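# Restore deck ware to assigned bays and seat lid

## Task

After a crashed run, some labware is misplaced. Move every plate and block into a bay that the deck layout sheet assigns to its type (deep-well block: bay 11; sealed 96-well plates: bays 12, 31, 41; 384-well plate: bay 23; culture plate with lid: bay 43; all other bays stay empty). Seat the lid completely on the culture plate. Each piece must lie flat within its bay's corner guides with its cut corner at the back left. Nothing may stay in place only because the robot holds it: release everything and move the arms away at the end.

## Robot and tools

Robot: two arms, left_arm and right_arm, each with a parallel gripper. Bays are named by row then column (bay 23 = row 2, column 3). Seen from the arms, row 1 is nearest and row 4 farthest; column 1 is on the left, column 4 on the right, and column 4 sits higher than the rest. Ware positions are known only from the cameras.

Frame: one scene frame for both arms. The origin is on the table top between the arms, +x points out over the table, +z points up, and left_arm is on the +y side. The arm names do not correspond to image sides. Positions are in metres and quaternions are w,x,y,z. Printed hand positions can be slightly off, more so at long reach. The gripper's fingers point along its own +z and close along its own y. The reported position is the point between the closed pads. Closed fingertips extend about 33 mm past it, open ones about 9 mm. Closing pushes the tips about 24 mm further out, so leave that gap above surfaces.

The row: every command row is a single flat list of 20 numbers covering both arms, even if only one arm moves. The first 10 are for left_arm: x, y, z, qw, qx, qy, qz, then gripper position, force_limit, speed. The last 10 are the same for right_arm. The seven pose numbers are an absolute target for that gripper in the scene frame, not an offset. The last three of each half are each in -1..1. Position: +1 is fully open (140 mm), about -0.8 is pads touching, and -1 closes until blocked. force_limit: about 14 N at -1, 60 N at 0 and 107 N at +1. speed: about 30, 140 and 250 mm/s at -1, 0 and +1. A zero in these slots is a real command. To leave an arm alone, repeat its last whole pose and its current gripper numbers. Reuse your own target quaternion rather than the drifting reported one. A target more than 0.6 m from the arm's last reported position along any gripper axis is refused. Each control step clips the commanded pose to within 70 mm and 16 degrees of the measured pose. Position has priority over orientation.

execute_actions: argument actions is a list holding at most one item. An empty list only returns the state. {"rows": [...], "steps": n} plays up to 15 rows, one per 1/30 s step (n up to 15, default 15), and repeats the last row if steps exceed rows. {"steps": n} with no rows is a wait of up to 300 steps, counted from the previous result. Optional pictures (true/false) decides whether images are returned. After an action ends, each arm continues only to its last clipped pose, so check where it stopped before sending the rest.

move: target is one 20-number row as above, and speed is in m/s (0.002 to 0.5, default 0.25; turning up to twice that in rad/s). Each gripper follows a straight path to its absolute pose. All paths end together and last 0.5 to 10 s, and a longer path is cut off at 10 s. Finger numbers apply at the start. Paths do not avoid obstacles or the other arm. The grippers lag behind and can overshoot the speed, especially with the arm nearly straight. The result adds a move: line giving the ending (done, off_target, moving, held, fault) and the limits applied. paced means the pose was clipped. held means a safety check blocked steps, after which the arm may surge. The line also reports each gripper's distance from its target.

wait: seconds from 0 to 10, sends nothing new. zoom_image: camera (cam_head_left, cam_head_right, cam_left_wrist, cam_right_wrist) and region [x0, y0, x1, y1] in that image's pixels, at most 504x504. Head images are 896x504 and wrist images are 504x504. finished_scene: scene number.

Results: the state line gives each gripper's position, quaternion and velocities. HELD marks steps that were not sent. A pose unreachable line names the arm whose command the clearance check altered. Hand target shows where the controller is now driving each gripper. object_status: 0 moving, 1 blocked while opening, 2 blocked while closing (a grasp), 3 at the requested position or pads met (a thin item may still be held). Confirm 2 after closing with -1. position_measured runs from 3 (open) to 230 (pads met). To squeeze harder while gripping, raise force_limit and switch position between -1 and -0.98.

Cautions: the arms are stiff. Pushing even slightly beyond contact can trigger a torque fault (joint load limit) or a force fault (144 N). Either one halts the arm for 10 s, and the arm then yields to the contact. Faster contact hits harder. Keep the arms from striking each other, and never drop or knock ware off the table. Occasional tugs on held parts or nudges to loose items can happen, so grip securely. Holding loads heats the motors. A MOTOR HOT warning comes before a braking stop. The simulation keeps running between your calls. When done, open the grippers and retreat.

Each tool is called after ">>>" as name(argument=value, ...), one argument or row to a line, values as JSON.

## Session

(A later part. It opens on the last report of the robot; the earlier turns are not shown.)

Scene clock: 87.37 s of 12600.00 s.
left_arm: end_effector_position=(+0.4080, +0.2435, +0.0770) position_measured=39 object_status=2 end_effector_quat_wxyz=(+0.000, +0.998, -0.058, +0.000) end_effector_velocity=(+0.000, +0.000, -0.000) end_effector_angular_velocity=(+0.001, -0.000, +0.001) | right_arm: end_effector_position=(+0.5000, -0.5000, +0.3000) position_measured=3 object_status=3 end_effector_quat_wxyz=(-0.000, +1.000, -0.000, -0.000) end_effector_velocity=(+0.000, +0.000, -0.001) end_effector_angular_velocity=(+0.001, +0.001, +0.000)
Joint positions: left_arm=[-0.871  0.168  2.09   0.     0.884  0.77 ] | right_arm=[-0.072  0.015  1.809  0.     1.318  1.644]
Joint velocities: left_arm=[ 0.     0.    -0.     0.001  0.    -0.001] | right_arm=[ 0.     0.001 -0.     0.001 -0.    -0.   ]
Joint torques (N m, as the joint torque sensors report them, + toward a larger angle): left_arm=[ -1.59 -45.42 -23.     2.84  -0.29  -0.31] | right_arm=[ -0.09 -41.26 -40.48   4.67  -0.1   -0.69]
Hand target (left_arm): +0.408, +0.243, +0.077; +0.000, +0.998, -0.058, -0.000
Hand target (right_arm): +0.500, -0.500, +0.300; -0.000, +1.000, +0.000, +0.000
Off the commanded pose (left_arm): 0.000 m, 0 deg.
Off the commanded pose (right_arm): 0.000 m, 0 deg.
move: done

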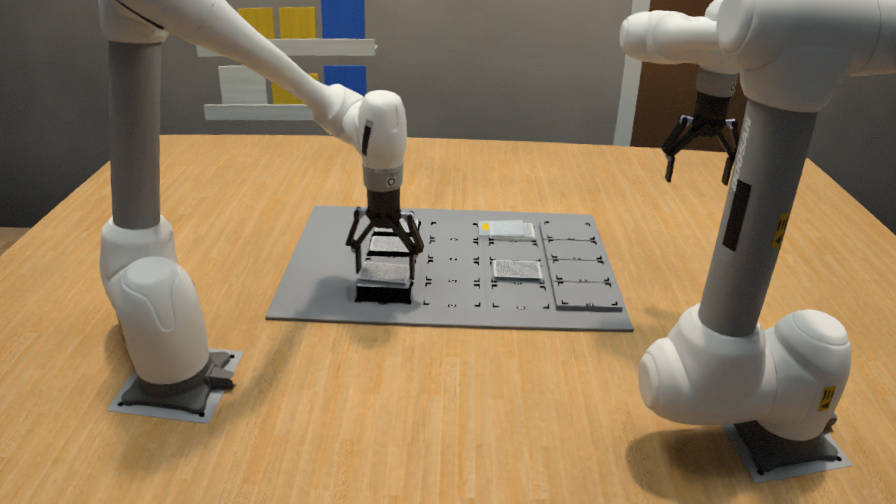

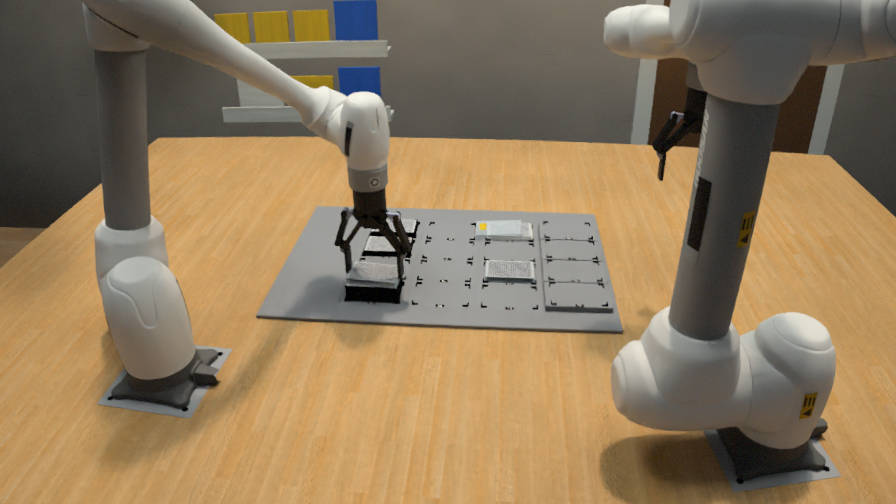

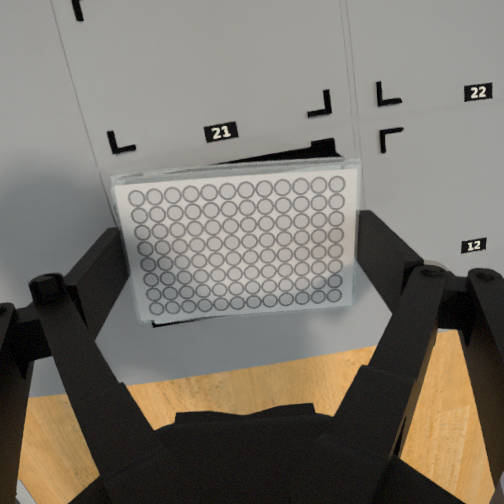

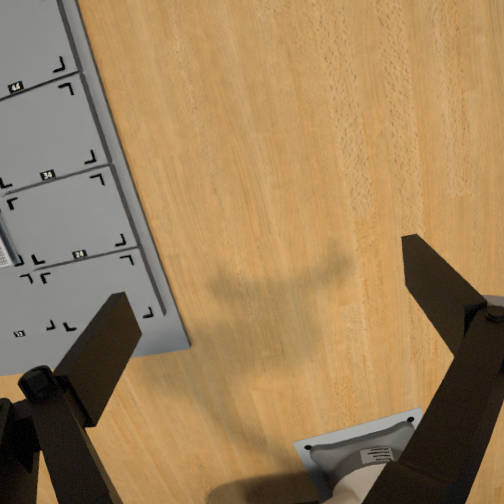

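>>> execute_actions(
  actions=[
    {"rows":[[0.408,0.2435,0.077,0,0.998,-0.058,0,0.9,-0.3,-0.5,0.5,-0.5,0.3,0,1,0,0,1,0,0],[0.408,0.2435,0.077,0,0.998,-0.058,0,0.9,-0.3,-0.5,0.5,-0.5,0.3,0,1,0,0,1,0,0],[0.408,0.2435,0.077,0,0.998,-0.058,0,0.9,-0.3,-0.5,0.5,-0.5,0.3,0,1,0,0,1,0,0],[0.408,0.2435,0.074,0,0.998,-0.058,0,0.9,-0.3,-0.5,0.5,-0.5,0.3,0,1,0,0,1,0,0]],"steps":15},
  ],
  pictures=false,
)

>>> execute_actions(
  actions=[
    {"rows":[[0.408,0.2435,0.074,0,0.998,-0.058,0,-1,-0.3,-0.8,0.5,-0.5,0.3,0,1,0,0,1,0,0]],"steps":15},
  ],
  pictures=false,
)

>>> move(
  target=[0.408,0.2435,0.085,0,0.998,-0.058,0,-0.98,-0.3,-0.8,0.5,-0.5,0.3,0,1,0,0,1,0,0],
  speed=0.02,
)

>>> move(
  target=[0.401,0.084,0.085,0,1,-0.003,0,-0.98,-0.3,-0.8,0.5,-0.5,0.3,0,1,0,0,1,0,0],
  speed=0.15,
)

>>> move(
  target=[0.401,0.084,0.044,0,1,-0.003,0,-0.98,-0.3,-0.8,0.5,-0.5,0.3,0,1,0,0,1,0,0],
  speed=0.07,
)

>>> zoom_image(
  camera="cam_left_wrist",
  region=[80,120,400,360],
)

Scene clock: 107.20 s of 12600.00 s.
left_arm: end_effector_position=(+0.4080, +0.2435, +0.0740) position_measured=16 object_status=3 end_effector_quat_wxyz=(-0.000, +0.998, -0.058, +0.000) end_effector_velocity=(+0.001, -0.000, +0.000) end_effector_angular_velocity=(-0.001, -0.002, +0.001) | right_arm: end_effector_position=(+0.5000, -0.5000, +0.3000) position_measured=3 object_status=3 end_effector_quat_wxyz=(-0.000, +1.000, -0.000, -0.000) end_effector_velocity=(-0.000, -0.001, +0.000) end_effector_angular_velocity=(-0.000, -0.000, -0.001)
Joint positions: left_arm=[-0.871  0.171  2.092  0.     0.878  0.77 ] | right_arm=[-0.072  0.015  1.809  0.     1.318  1.644]
Joint velocities: left_arm=[ 0.001 -0.    -0.001  0.001 -0.002 -0.   ] | right_arm=[-0.001 -0.001  0.    -0.     0.     0.   ]
Joint torques (N m, as the joint torque sensors report them, + toward a larger angle): left_arm=[ -0.59 -54.12 -28.63   3.62   0.48  -0.27] | right_arm=[  0.27 -42.46 -40.79   4.55  -0.59  -0.21]
Hand target (left_arm): +0.408, +0.243, +0.074; +0.000, +0.998, -0.058, -0.000
Hand target (right_arm): +0.500, -0.500, +0.300; -0.000, +1.000, +0.000, +0.000
Off the commanded pose (left_arm): 0.000 m, 0 deg.
Off the commanded pose (right_arm): 0.000 m, 0 deg.
Steps of this call (steps 1 to 90: nothing new was sent; then 16.33 s passed at rest; steps 91 to 105: all 15 steps of this action). Readings (end_effector_position | what the end effector reports):
91: left_arm (+0.4080, +0.2435, +0.0770) | right_arm (+0.5000, -0.5000, +0.3000) | left_arm position_measured=39 object_status=0 | right_arm position_measured=3 object_status=3
92: left_arm (+0.4080, +0.2436, +0.0770) | right_arm (+0.5000, -0.5000, +0.3000) | left_arm position_measured=39 object_status=0 | right_arm position_measured=3 object_status=3
94: left_arm (+0.4079, +0.2436, +0.0768) | right_arm (+0.5000, -0.5000, +0.3000) | left_arm position_measured=27 object_status=0 | right_arm position_measured=3 object_status=3
98: left_arm (+0.4080, +0.2435, +0.0744) | right_arm (+0.5000, -0.5000, +0.3000) | left_arm position_measured=16 object_status=0 | right_arm position_measured=3 object_status=3
105: the state above

Scene clock: 107.70 s of 12600.00 s.
left_arm: end_effector_position=(+0.4080, +0.2435, +0.0740) position_measured=38 object_status=2 end_effector_quat_wxyz=(-0.000, +0.998, -0.058, +0.000) end_effector_velocity=(+0.000, -0.000, +0.000) end_effector_angular_velocity=(-0.001, -0.000, +0.001) | right_arm: end_effector_position=(+0.5000, -0.5000, +0.3000) position_measured=3 object_status=3 end_effector_quat_wxyz=(-0.000, +1.000, -0.000, -0.000) end_effector_velocity=(+0.000, +0.001, +0.000) end_effector_angular_velocity=(+0.000, -0.001, +0.001)
Joint positions: left_arm=[-0.871  0.171  2.092  0.     0.878  0.77 ] | right_arm=[-0.072  0.015  1.809  0.     1.318  1.644]
Joint velocities: left_arm=[ 0.    -0.    -0.    -0.    -0.    -0.001] | right_arm=[ 0.001 -0.    -0.001  0.    -0.    -0.   ]
Joint torques (N m, as the joint torque sensors report them, + toward a larger angle): left_arm=[ -3.16 -39.23 -19.77   2.43  -1.06  -0.43] | right_arm=[  2.68 -40.71 -42.07   4.58  -0.29  -0.31]
Hand target (left_arm): +0.408, +0.243, +0.074; +0.000, +0.998, -0.058, +0.000
Hand target (right_arm): +0.500, -0.500, +0.300; -0.000, +1.000, +0.000, +0.000
Off the commanded pose (left_arm): 0.000 m, 0 deg.
Off the commanded pose (right_arm): 0.000 m, 0 deg.
Steps of this call (steps 1 to 15: all 15 steps of this action). Readings (end_effector_position | what the end effector reports):
1: left_arm (+0.4080, +0.2435, +0.0740) | right_arm (+0.5000, -0.5000, +0.3000) | left_arm position_measured=16 object_status=0 | right_arm position_measured=3 object_status=3
2: left_arm (+0.4080, +0.2435, +0.0740) | right_arm (+0.5000, -0.5000, +0.3000) | left_arm position_measured=18 object_status=0 | right_arm position_measured=3 object_status=3
4: left_arm (+0.4080, +0.2435, +0.0740) | right_arm (+0.5000, -0.5000, +0.3000) | left_arm position_measured=23 object_status=0 | right_arm position_measured=3 object_status=3
8: left_arm (+0.4080, +0.2435, +0.0740) | right_arm (+0.5000, -0.5000, +0.3000) | left_arm position_measured=34 object_status=0 | right_arm position_measured=3 object_status=3
15: the state above

Scene clock: 108.73 s of 12600.00 s.
left_arm: end_effector_position=(+0.4080, +0.2435, +0.0850) position_measured=38 object_status=2 end_effector_quat_wxyz=(-0.000, +0.998, -0.058, +0.000) end_effector_velocity=(+0.000, -0.001, +0.000) end_effector_angular_velocity=(-0.002, +0.000, +0.001) | right_arm: end_effector_position=(+0.5000, -0.5000, +0.3000) position_measured=3 object_status=3 end_effector_quat_wxyz=(-0.000, +1.000, +0.000, +0.000) end_effector_velocity=(+0.001, +0.001, -0.000) end_effector_angular_velocity=(+0.000, +0.001, +0.000)
Joint positions: left_arm=[-0.871  0.158  2.083  0.     0.9    0.77 ] | right_arm=[-0.072  0.015  1.809  0.     1.318  1.644]
Joint velocities: left_arm=[ 0.    -0.    -0.001 -0.002 -0.     0.   ] | right_arm=[ 0.001  0.002 -0.001  0.     0.     0.   ]
Joint torques (N m, as the joint torque sensors report them, + toward a larger angle): left_arm=[ -0.91 -51.8  -29.91   3.57   0.63  -0.3 ] | right_arm=[  1.26 -41.2  -41.43   4.81  -0.02   0.09]
Hand target (left_arm): +0.408, +0.244, +0.085; -0.000, +0.998, -0.058, +0.000
Hand target (right_arm): +0.500, -0.500, +0.300; -0.000, +1.000, +0.000, +0.000
Off the commanded pose (left_arm): 0.000 m, 0 deg.
Off the commanded pose (right_arm): 0.000 m, 0 deg.
move: done

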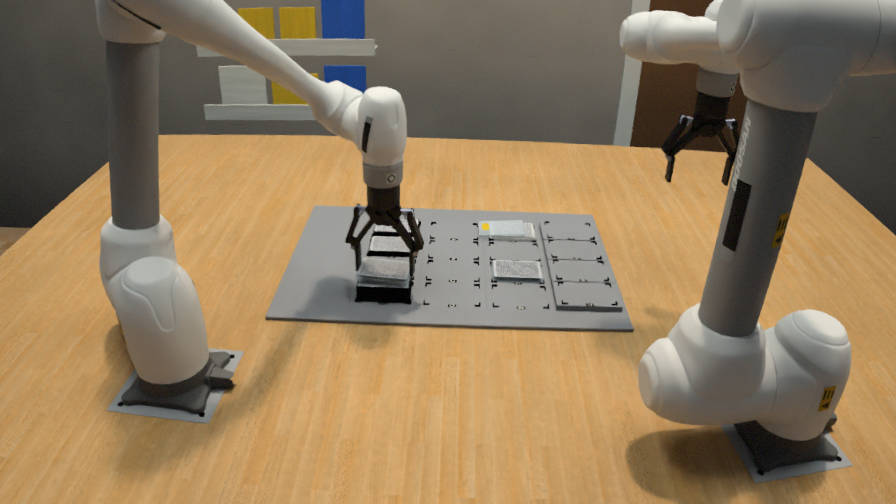

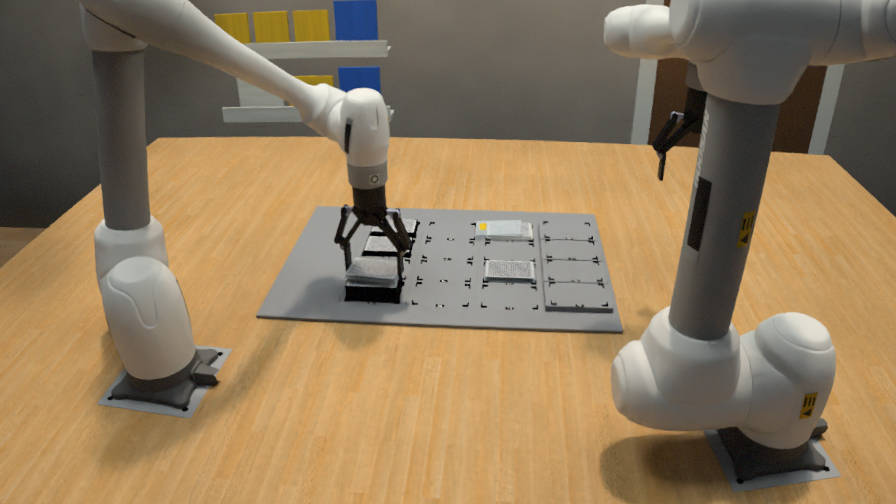

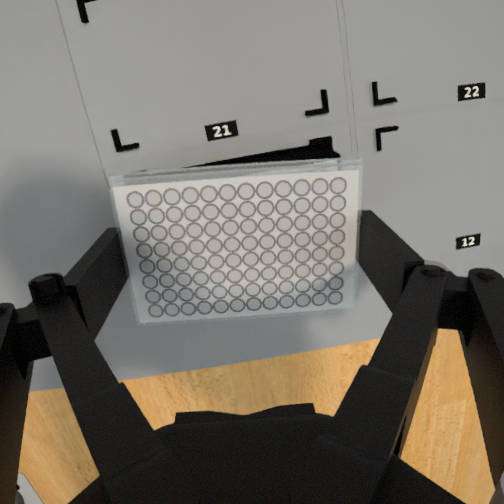

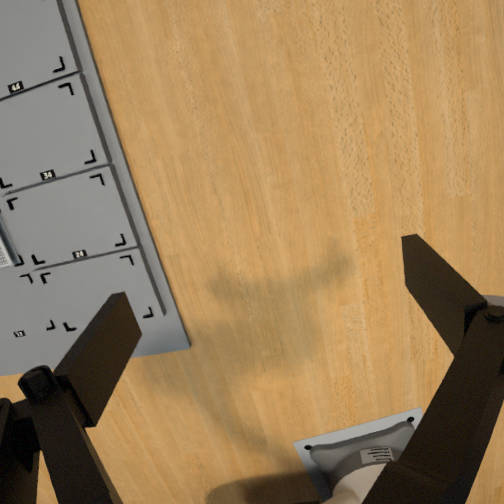

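Scene clock: 110.20 s of 12600.00 s.
left_arm: end_effector_position=(+0.4008, +0.0840, +0.0852) position_measured=38 object_status=2 end_effector_quat_wxyz=(+0.000, +1.000, -0.003, -0.000) end_effector_velocity=(+0.000, -0.001, -0.000) end_effector_angular_velocity=(+0.000, -0.001, -0.000) | right_arm: end_effector_position=(+0.5000, -0.5000, +0.3000) position_measured=3 object_status=3 end_effector_quat_wxyz=(-0.000, +1.000, +0.000, -0.000) end_effector_velocity=(+0.000, -0.000, +0.001) end_effector_angular_velocity=(-0.000, -0.002, -0.000)
Joint positions: left_arm=[-1.026  0.333  1.849 -0.001  0.959  0.505] | right_arm=[-0.072  0.015  1.809  0.     1.318  1.644]
Joint velocities: left_arm=[-0.001  0.001 -0.002  0.002  0.    -0.002] | right_arm=[-0.    -0.001 -0.    -0.    -0.     0.   ]
Joint torques (N m, as the joint torque sensors report them, + toward a larger angle): left_arm=[  0.24 -72.8  -31.92   3.94   0.45  -0.61] | right_arm=[  3.71 -42.75 -41.53   4.17   0.14  -0.69]
Hand target (left_arm): +0.401, +0.084, +0.085; +0.000, +1.000, -0.003, -0.000
Hand target (right_arm): +0.500, -0.500, +0.300; -0.000, +1.000, +0.000, +0.000
Off the commanded pose (left_arm): 0.000 m, 0 deg.
Off the commanded pose (right_arm): 0.000 m, 0 deg.
move: done

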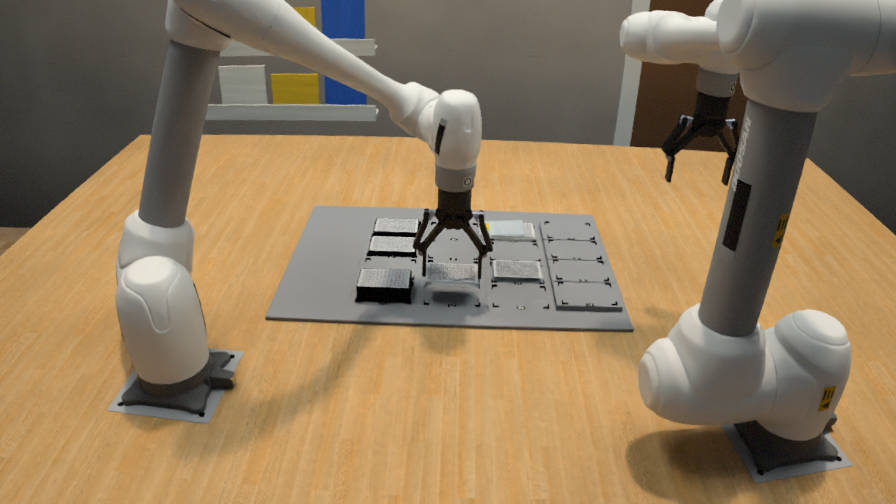

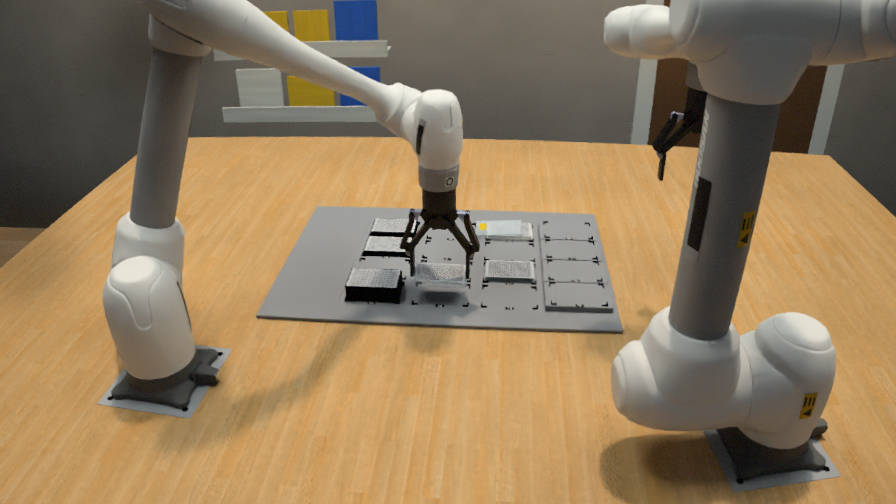

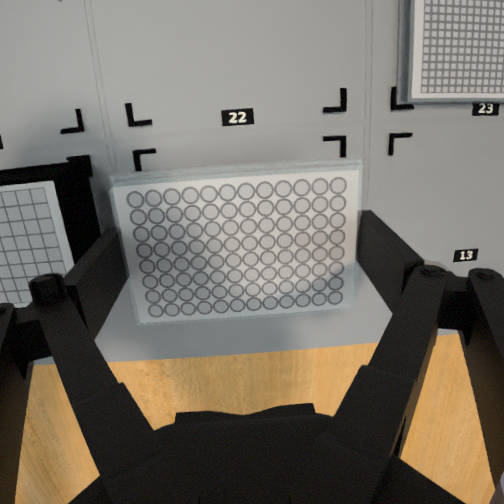

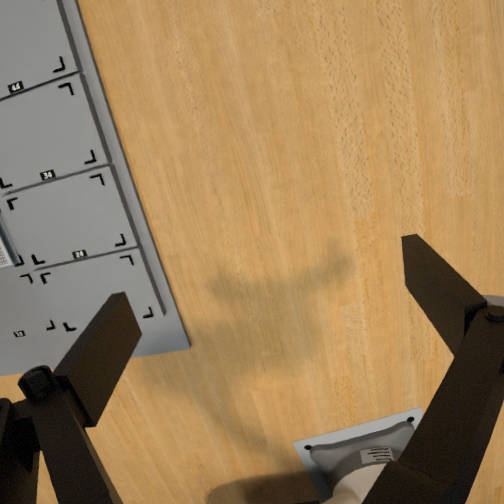

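Scene clock: 111.13 s of 12600.00 s.
left_arm: end_effector_position=(+0.4010, +0.0839, +0.0441) position_measured=38 object_status=2 end_effector_quat_wxyz=(+0.000, +1.000, -0.003, -0.000) end_effector_velocity=(+0.001, +0.000, -0.001) end_effector_angular_velocity=(+0.000, -0.001, +0.001) | right_arm: end_effector_position=(+0.5000, -0.5000, +0.3000) position_measured=3 object_status=3 end_effector_quat_wxyz=(-0.000, +1.000, -0.000, -0.000) end_effector_velocity=(-0.000, +0.000, +0.000) end_effector_angular_velocity=(+0.001, -0.000, -0.000)
Joint positions: left_arm=[-1.026  0.375  1.879 -0.     0.888  0.505] | right_arm=[-0.072  0.015  1.809  0.     1.318  1.644]
Joint velocities: left_arm=[ 0.001  0.001  0.001  0.001 -0.002 -0.001] | right_arm=[ 0.    -0.     0.     0.001 -0.    -0.   ]
Joint torques (N m, as the joint torque sensors report them, + toward a larger angle): left_arm=[ -1.48 -76.68 -29.68   3.55   0.24  -0.35] | right_arm=[  2.54 -41.1  -40.94   4.73   0.08  -0.6 ]
Hand target (left_arm): +0.401, +0.084, +0.044; +0.000, +1.000, -0.003, -0.000
Hand target (right_arm): +0.500, -0.500, +0.300; -0.000, +1.000, +0.000, +0.000
Off the commanded pose (left_arm): 0.000 m, 0 deg.
Off the commanded pose (right_arm): 0.000 m, 0 deg.
move: done

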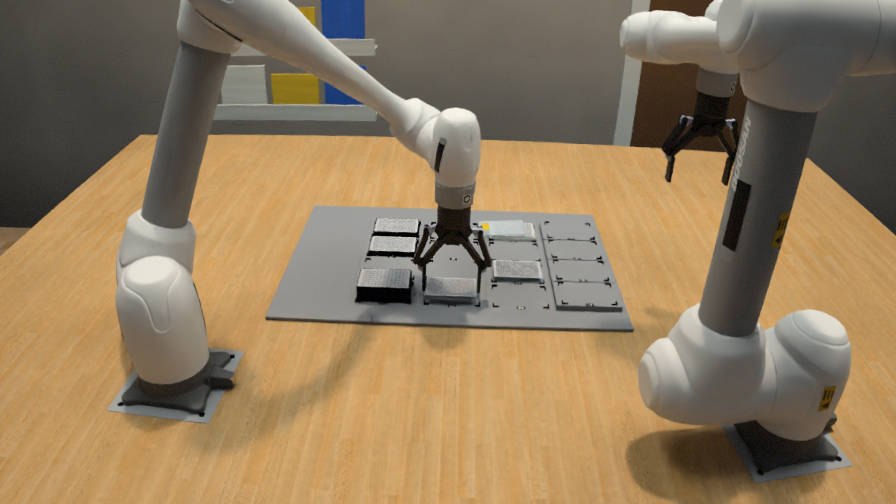

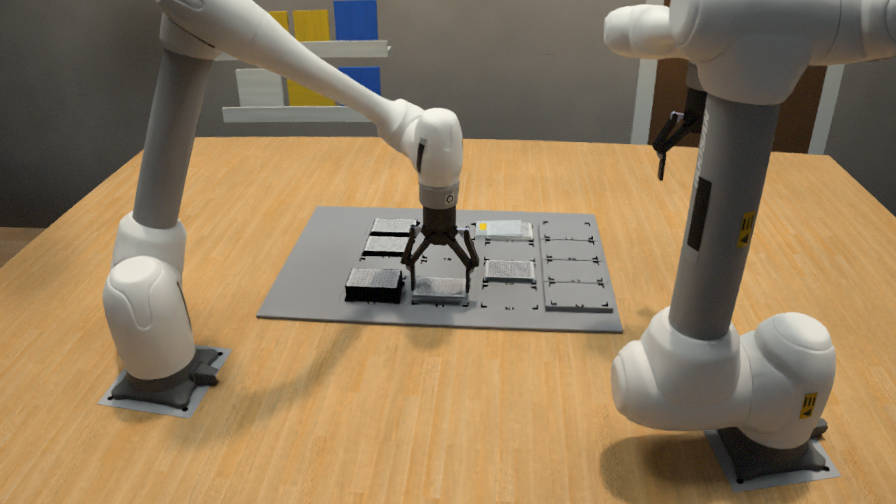

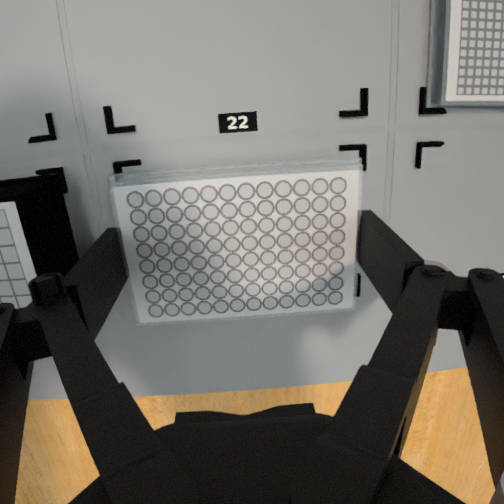

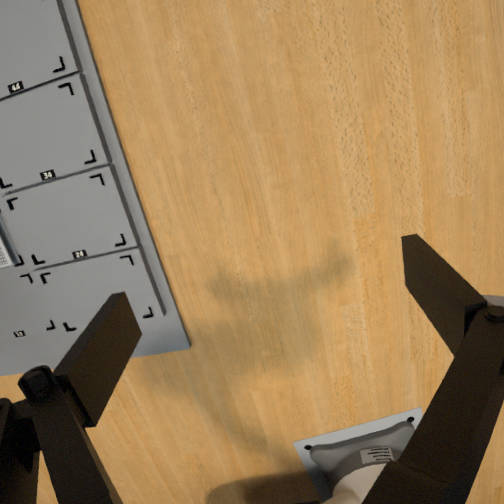

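Region (80, 120, 400, 360) of cam_left_wrist's 504x504 image, scaled by 1.575, with more detail than that image has; it fills the top 378 rows of this view, and the rest is white.

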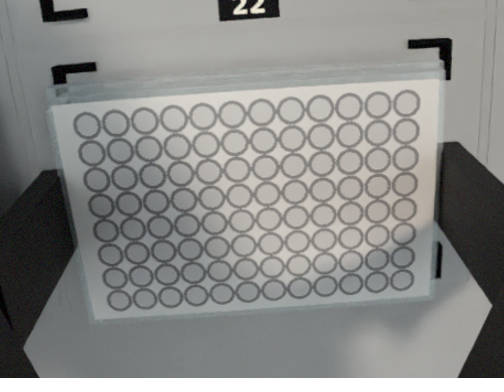

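>>> move(
  target=[0.4025,0.0817,0.037,0,1,-0.002,0,-0.98,-0.3,-0.8,0.5,-0.5,0.3,0,1,0,0,1,0,0],
  speed=0.02,
)

>>> zoom_image(
  camera="cam_left_wrist",
  region=[80,120,400,360],
)

Scene clock: 117.77 s of 12600.00 s.
left_arm: end_effector_position=(+0.4025, +0.0817, +0.0371) position_measured=38 object_status=2 end_effector_quat_wxyz=(+0.000, +1.000, -0.002, -0.000) end_effector_velocity=(-0.000, -0.001, -0.001) end_effector_angular_velocity=(-0.001, +0.000, -0.001) | right_arm: end_effector_position=(+0.5000, -0.5000, +0.3000) position_measured=3 object_status=3 end_effector_quat_wxyz=(-0.000, +1.000, -0.000, -0.000) end_effector_velocity=(+0.000, -0.001, -0.001) end_effector_angular_velocity=(-0.001, +0.001, -0.000)
Joint positions: left_arm=[-1.026  0.386  1.878 -0.     0.877  0.503] | right_arm=[-0.072  0.015  1.809  0.     1.318  1.644]
Joint velocities: left_arm=[-0.001  0.001  0.    -0.001 -0.003  0.001] | right_arm=[-0.001  0.001 -0.    -0.001 -0.    -0.   ]
Joint torques (N m, as the joint torque sensors report them, + toward a larger angle): left_arm=[ -0.47 -77.56 -28.93   3.56   0.47  -0.39] | right_arm=[  0.66 -40.72 -40.59   4.33  -0.18  -0.12]
Hand target (left_arm): +0.403, +0.082, +0.037; +0.000, +1.000, -0.002, -0.000
Hand target (right_arm): +0.500, -0.500, +0.300; -0.000, +1.000, +0.000, +0.000
Off the commanded pose (left_arm): 0.000 m, 0 deg.
Off the commanded pose (right_arm): 0.000 m, 0 deg.
After step 90, 2.93 s passed at rest.
move: done

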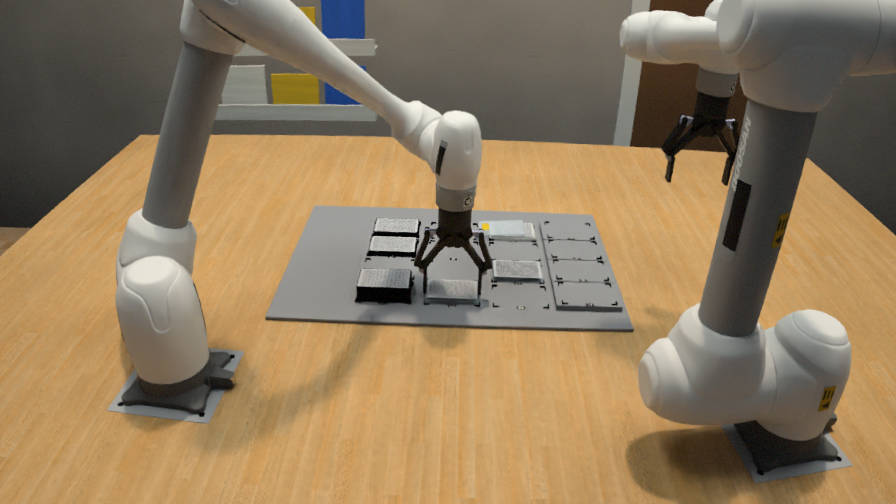

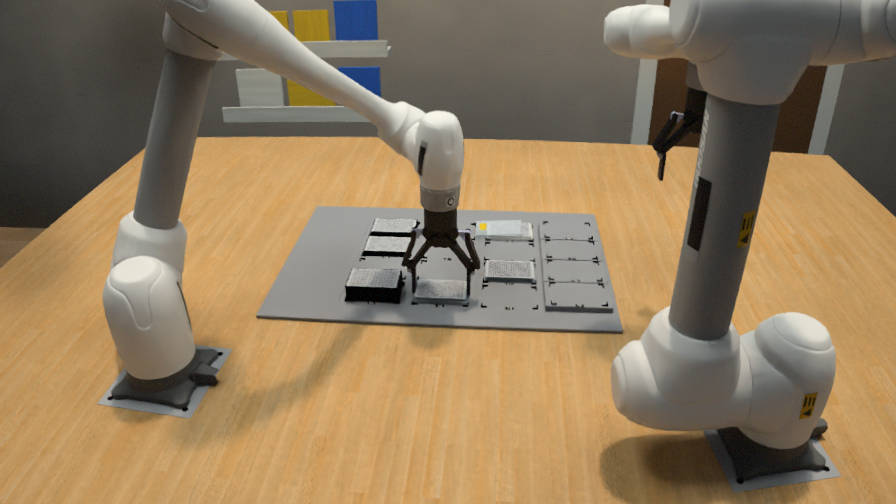

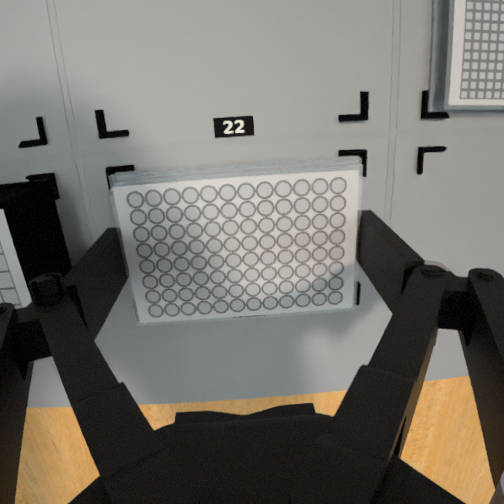

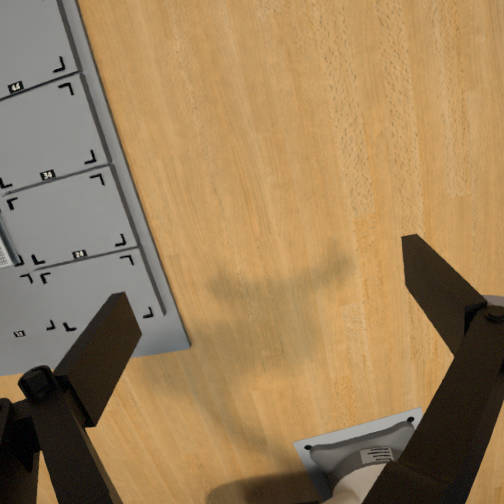

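Region (80, 120, 400, 360) of cam_left_wrist's 504x504 image, scaled by 1.575, with more detail than that image has; it fills the top 378 rows of this view, and the rest is white.

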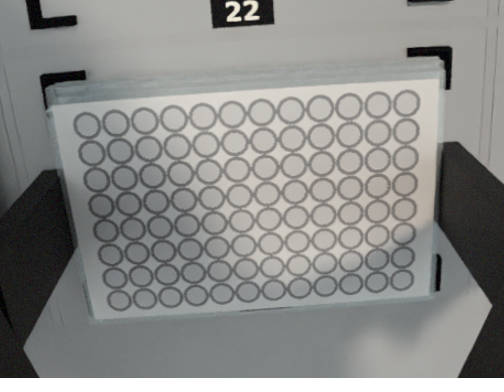

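>>> move(
  target=[0.4018,0.0812,0.033,0,1,-0.002,0,-0.98,-0.3,-0.8,0.5,-0.5,0.3,0,1,0,0,1,0,0],
  speed=0.006,
)

>>> zoom_image(
  camera="cam_left_wrist",
  region=[80,120,400,360],
)

Scene clock: 127.03 s of 12600.00 s.
left_arm: end_effector_position=(+0.4019, +0.0811, +0.0332) position_measured=38 object_status=2 end_effector_quat_wxyz=(+0.000, +1.000, -0.002, +0.000) end_effector_velocity=(+0.000, -0.000, -0.000) end_effector_angular_velocity=(-0.001, -0.001, +0.000) | right_arm: end_effector_position=(+0.5000, -0.5000, +0.3000) position_measured=3 object_status=3 end_effector_quat_wxyz=(-0.000, +1.000, -0.000, -0.000) end_effector_velocity=(+0.001, -0.000, +0.000) end_effector_angular_velocity=(-0.001, -0.001, -0.000)
Joint positions: left_arm=[-1.027  0.39   1.88   0.     0.871  0.502] | right_arm=[-0.072  0.015  1.809  0.     1.318  1.644]
Joint velocities: left_arm=[ 0.     0.001  0.     0.    -0.002 -0.001] | right_arm=[-0.     0.    -0.001 -0.001 -0.     0.   ]
Joint torques (N m, as the joint torque sensors report them, + toward a larger angle): left_arm=[ -7.89 -48.19 -13.2    1.6    0.1   -0.22] | right_arm=[ -1.18 -41.44 -40.76   4.55  -0.38  -0.51]
Hand target (left_arm): +0.402, +0.081, +0.033; +0.000, +1.000, -0.002, -0.000
Hand target (right_arm): +0.500, -0.500, +0.300; -0.000, +1.000, +0.000, +0.000
Off the commanded pose (left_arm): 0.000 m, 0 deg.
Off the commanded pose (right_arm): 0.000 m, 0 deg.
After step 90, 5.37 s passed at rest.
move: done

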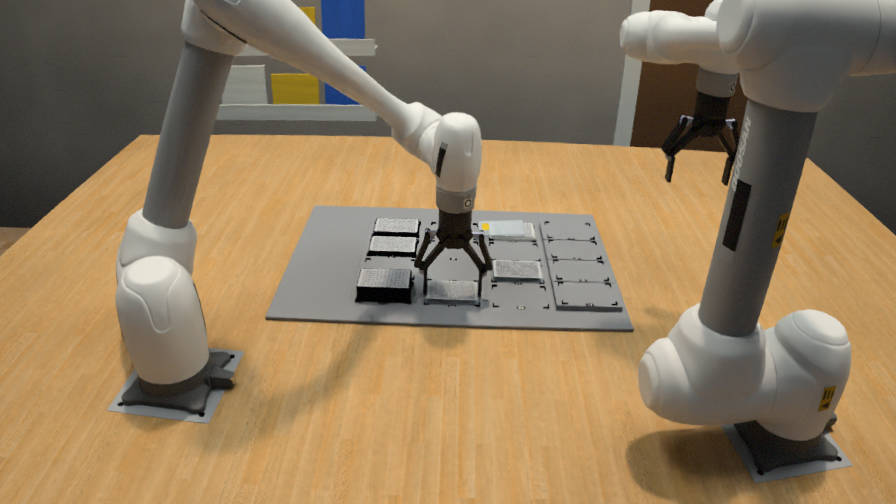

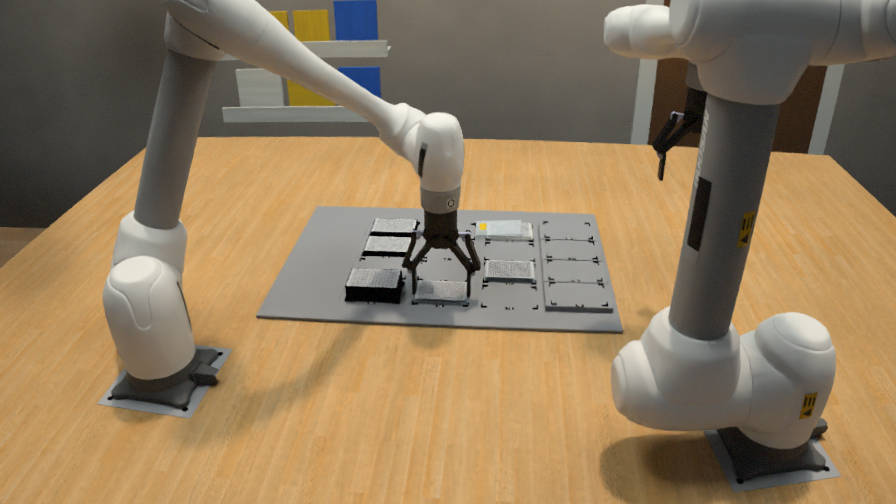

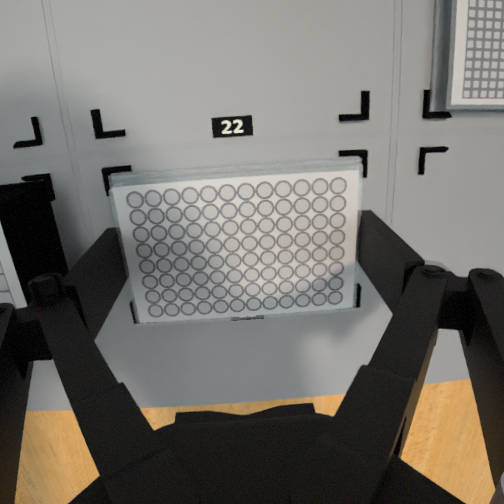

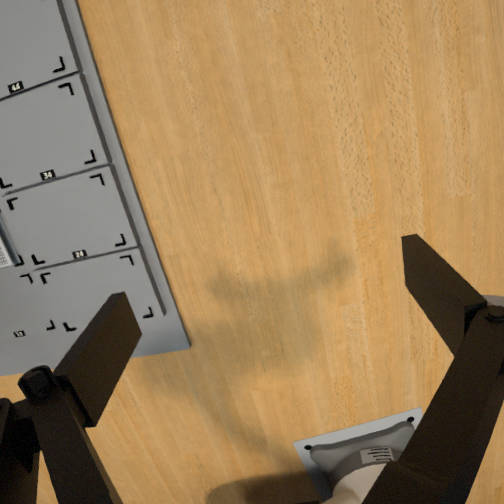

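Region (80, 120, 400, 360) of cam_left_wrist's 504x504 image, scaled by 1.575, with more detail than that image has; it fills the top 378 rows of this view, and the rest is white.

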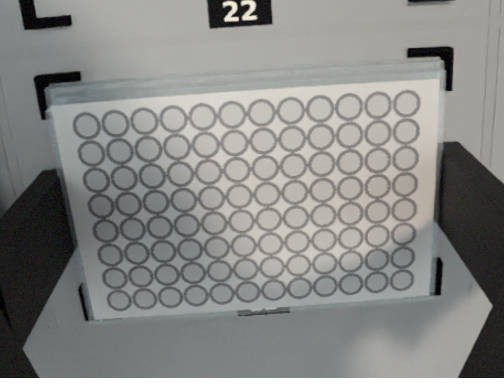

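>>> execute_actions(
  actions=[
    {"rows":[[0.402,0.0812,0.034,0,1,-0.002,0,0.9,-0.3,-0.5,0.5,-0.5,0.3,0,1,0,0,1,0,0]],"steps":10},
  ],
  pictures=false,
)

>>> move(
  target=[0.38,0.081,0.14,0,1,-0.002,0,0.9,-0.3,-0.5,0.5,-0.5,0.3,0,1,0,0,1,0,0],
)

>>> move(
  target=[0.722,-0.05,0.085,0,1,-0.002,0,1,-0.3,-0.5,0.5,-0.5,0.3,0,1,0,0,1,0,0],
)

>>> zoom_image(
  camera="cam_head_left",
  region=[410,190,570,320],
)

Scene clock: 136.33 s of 12600.00 s.
left_arm: end_effector_position=(+0.4018, +0.0811, +0.0339) position_measured=16 object_status=0 end_effector_quat_wxyz=(+0.000, +1.000, -0.002, -0.000) end_effector_velocity=(+0.001, +0.000, +0.001) end_effector_angular_velocity=(-0.001, -0.001, +0.001) | right_arm: end_effector_position=(+0.5000, -0.5000, +0.3000) position_measured=3 object_status=3 end_effector_quat_wxyz=(-0.000, +1.000, -0.000, -0.000) end_effector_velocity=(-0.000, -0.000, +0.001) end_effector_angular_velocity=(+0.000, -0.002, -0.001)
Joint positions: left_arm=[-1.027  0.39   1.88  -0.     0.872  0.502] | right_arm=[-0.072  0.015  1.809  0.     1.318  1.644]
Joint velocities: left_arm=[ 0.002 -0.001 -0.001  0.    -0.     0.   ] | right_arm=[-0.001 -0.002  0.     0.    -0.    -0.   ]
Joint torques (N m, as the joint torque sensors report them, + toward a larger angle): left_arm=[ -2.71 -76.01 -28.24   3.55   0.38  -0.26] | right_arm=[  2.43 -41.35 -42.36   4.62  -0.16  -0.51]
Hand target (left_arm): +0.402, +0.081, +0.034; -0.000, +1.000, -0.002, +0.000
Hand target (right_arm): +0.500, -0.500, +0.300; -0.000, +1.000, +0.000, +0.000
Off the commanded pose (left_arm): 0.000 m, 0 deg.
Off the commanded pose (right_arm): 0.000 m, 0 deg.
Steps of this call (steps 1 to 90: nothing new was sent; then 5.97 s passed at rest; steps 91 to 100: all 10 steps of this action). Readings (end_effector_position | what the end effector reports):
91: left_arm (+0.4018, +0.0812, +0.0330) | right_arm (+0.5000, -0.5000, +0.3000) | left_arm position_measured=38 object_status=0 | right_arm position_measured=3 object_status=3
92: left_arm (+0.4017, +0.0813, +0.0330) | right_arm (+0.5000, -0.5000, +0.3000) | left_arm position_measured=38 object_status=0 | right_arm position_measured=3 object_status=3
94: left_arm (+0.4016, +0.0815, +0.0332) | right_arm (+0.5000, -0.5000, +0.3000) | left_arm position_measured=27 object_status=0 | right_arm position_measured=3 object_status=3
98: left_arm (+0.4018, +0.0811, +0.0338) | right_arm (+0.5000, -0.5000, +0.3000) | left_arm position_measured=16 object_status=0 | right_arm position_measured=3 object_status=3
100: the state above

Scene clock: 137.47 s of 12600.00 s.
left_arm: end_effector_position=(+0.3800, +0.0812, +0.1399) position_measured=16 object_status=3 end_effector_quat_wxyz=(-0.000, +1.000, -0.002, +0.000) end_effector_velocity=(+0.000, +0.000, +0.002) end_effector_angular_velocity=(+0.001, -0.001, -0.001) | right_arm: end_effector_position=(+0.5000, -0.5000, +0.3000) position_measured=3 object_status=3 end_effector_quat_wxyz=(-0.000, +1.000, -0.000, +0.000) end_effector_velocity=(+0.001, -0.000, +0.001) end_effector_angular_velocity=(+0.000, -0.002, -0.001)
Joint positions: left_arm=[-1.057  0.273  1.817  0.     1.052  0.472] | right_arm=[-0.072  0.015  1.809  0.     1.318  1.644]
Joint velocities: left_arm=[-0.    -0.001 -0.001  0.002  0.003 -0.001] | right_arm=[-0.001 -0.    -0.002  0.    -0.    -0.   ]
Joint torques (N m, as the joint torque sensors report them, + toward a larger angle): left_arm=[ -1.91 -66.18 -32.92   3.96   0.16  -0.11] | right_arm=[  0.12 -42.44 -40.38   4.53   0.09  -0.28]
Hand target (left_arm): +0.380, +0.081, +0.140; -0.000, +1.000, -0.002, +0.000
Hand target (right_arm): +0.500, -0.500, +0.300; -0.000, +1.000, +0.000, +0.000
Off the commanded pose (left_arm): 0.000 m, 0 deg.
Off the commanded pose (right_arm): 0.000 m, 0 deg.
move: done

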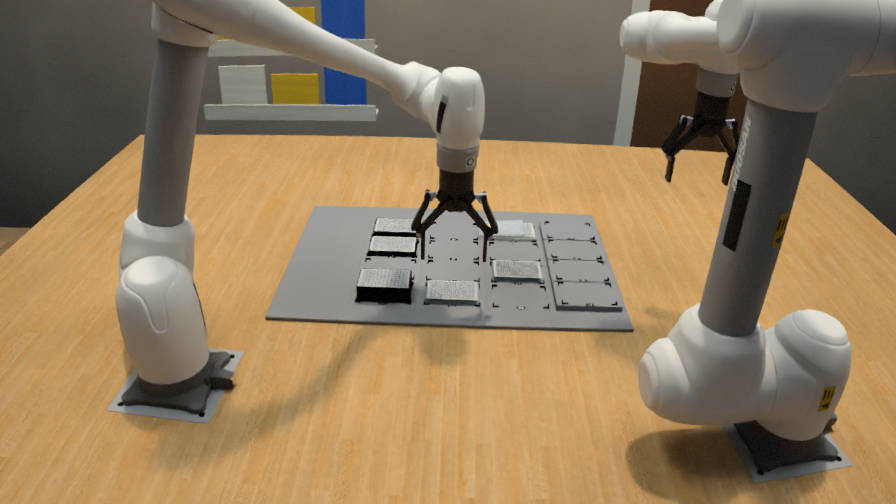

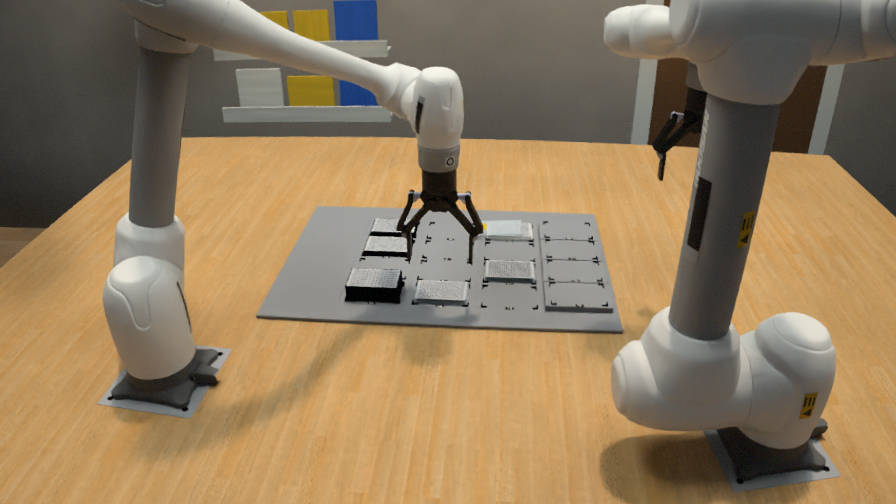

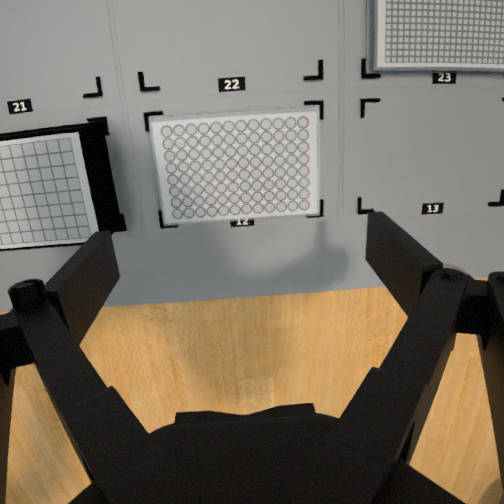

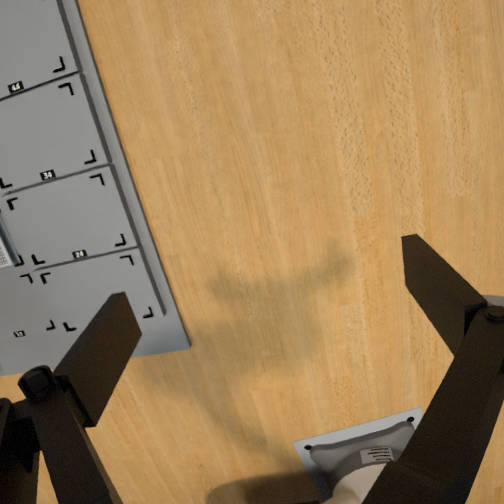

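Scene clock: 139.43 s of 12600.00 s.
left_arm: end_effector_position=(+0.7220, -0.0499, +0.0854) position_measured=3 object_status=3 end_effector_quat_wxyz=(-0.000, +1.000, -0.002, +0.000) end_effector_velocity=(+0.001, -0.001, +0.001) end_effector_angular_velocity=(-0.002, +0.002, +0.002) | right_arm: end_effector_position=(+0.5000, -0.5000, +0.3000) position_measured=3 object_status=3 end_effector_quat_wxyz=(-0.000, +1.000, -0.000, -0.000) end_effector_velocity=(-0.000, -0.000, +0.001) end_effector_angular_velocity=(-0.000, -0.002, -0.000)
Joint positions: left_arm=[-0.798  0.777  1.116  0.001  1.249  0.731] | right_arm=[-0.072  0.015  1.809  0.     1.318  1.644]
Joint velocities: left_arm=[ 0.001  0.002 -0.004 -0.003  0.002  0.   ] | right_arm=[-0.001 -0.002 -0.    -0.     0.    -0.   ]
Joint torques (N m, as the joint torque sensors report them, + toward a larger angle): left_arm=[   0.29 -114.98  -34.71    4.51    0.28   -0.42] | right_arm=[  1.28 -39.54 -40.21   4.53  -0.13  -0.36]
Hand target (left_arm): +0.722, -0.050, +0.085; -0.000, +1.000, -0.002, +0.000
Hand target (right_arm): +0.500, -0.500, +0.300; -0.000, +1.000, +0.000, +0.000
Off the commanded pose (left_arm): 0.000 m, 0 deg.
Off the commanded pose (right_arm): 0.000 m, 0 deg.
move: done

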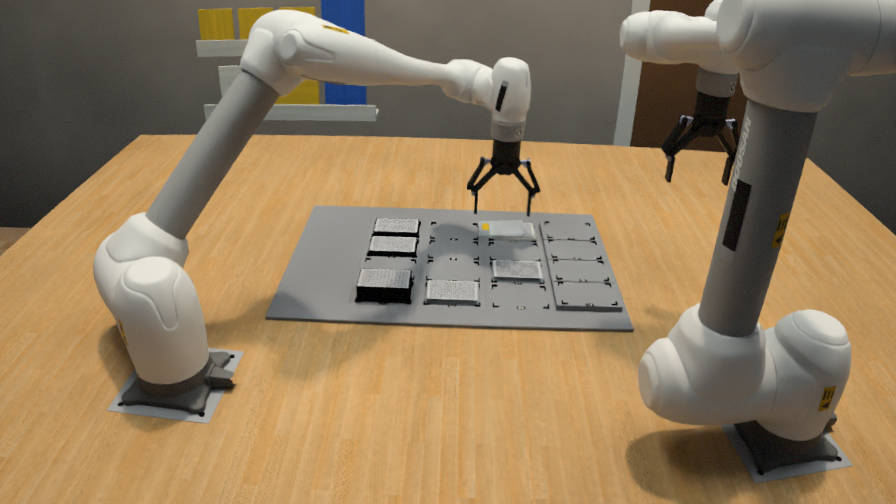

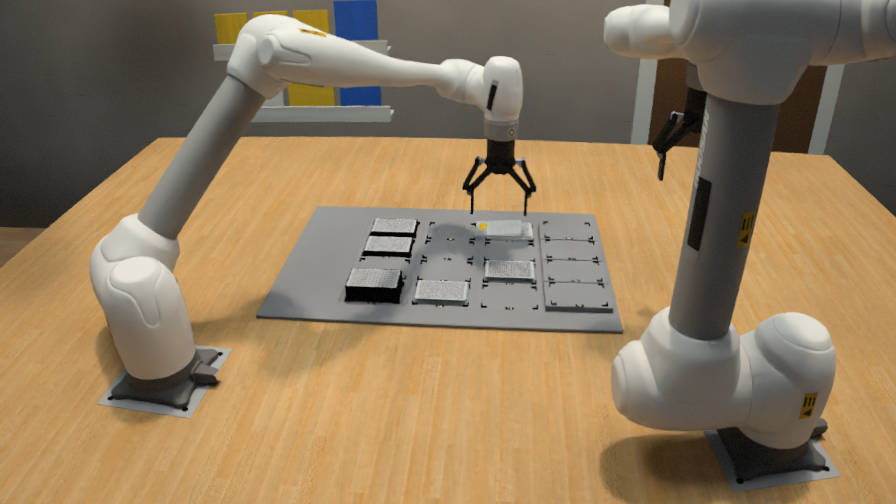

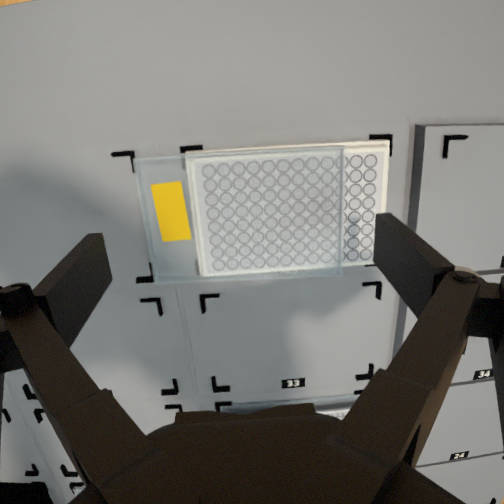

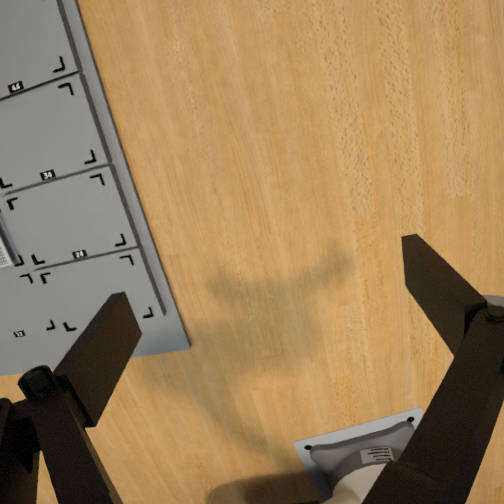

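Region (410, 190, 570, 320) of cam_head_left's 896x504 image, scaled by 3.150, with more detail than that image has; it fills the top 410 rows of this view, and the rest is white.

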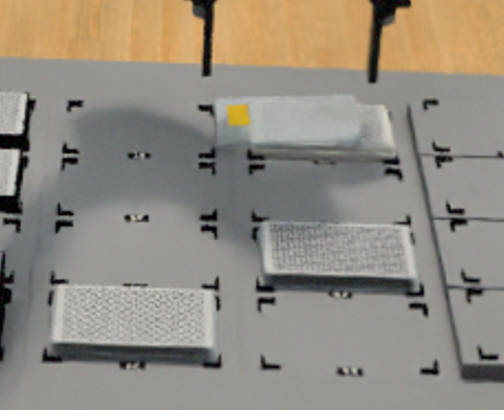

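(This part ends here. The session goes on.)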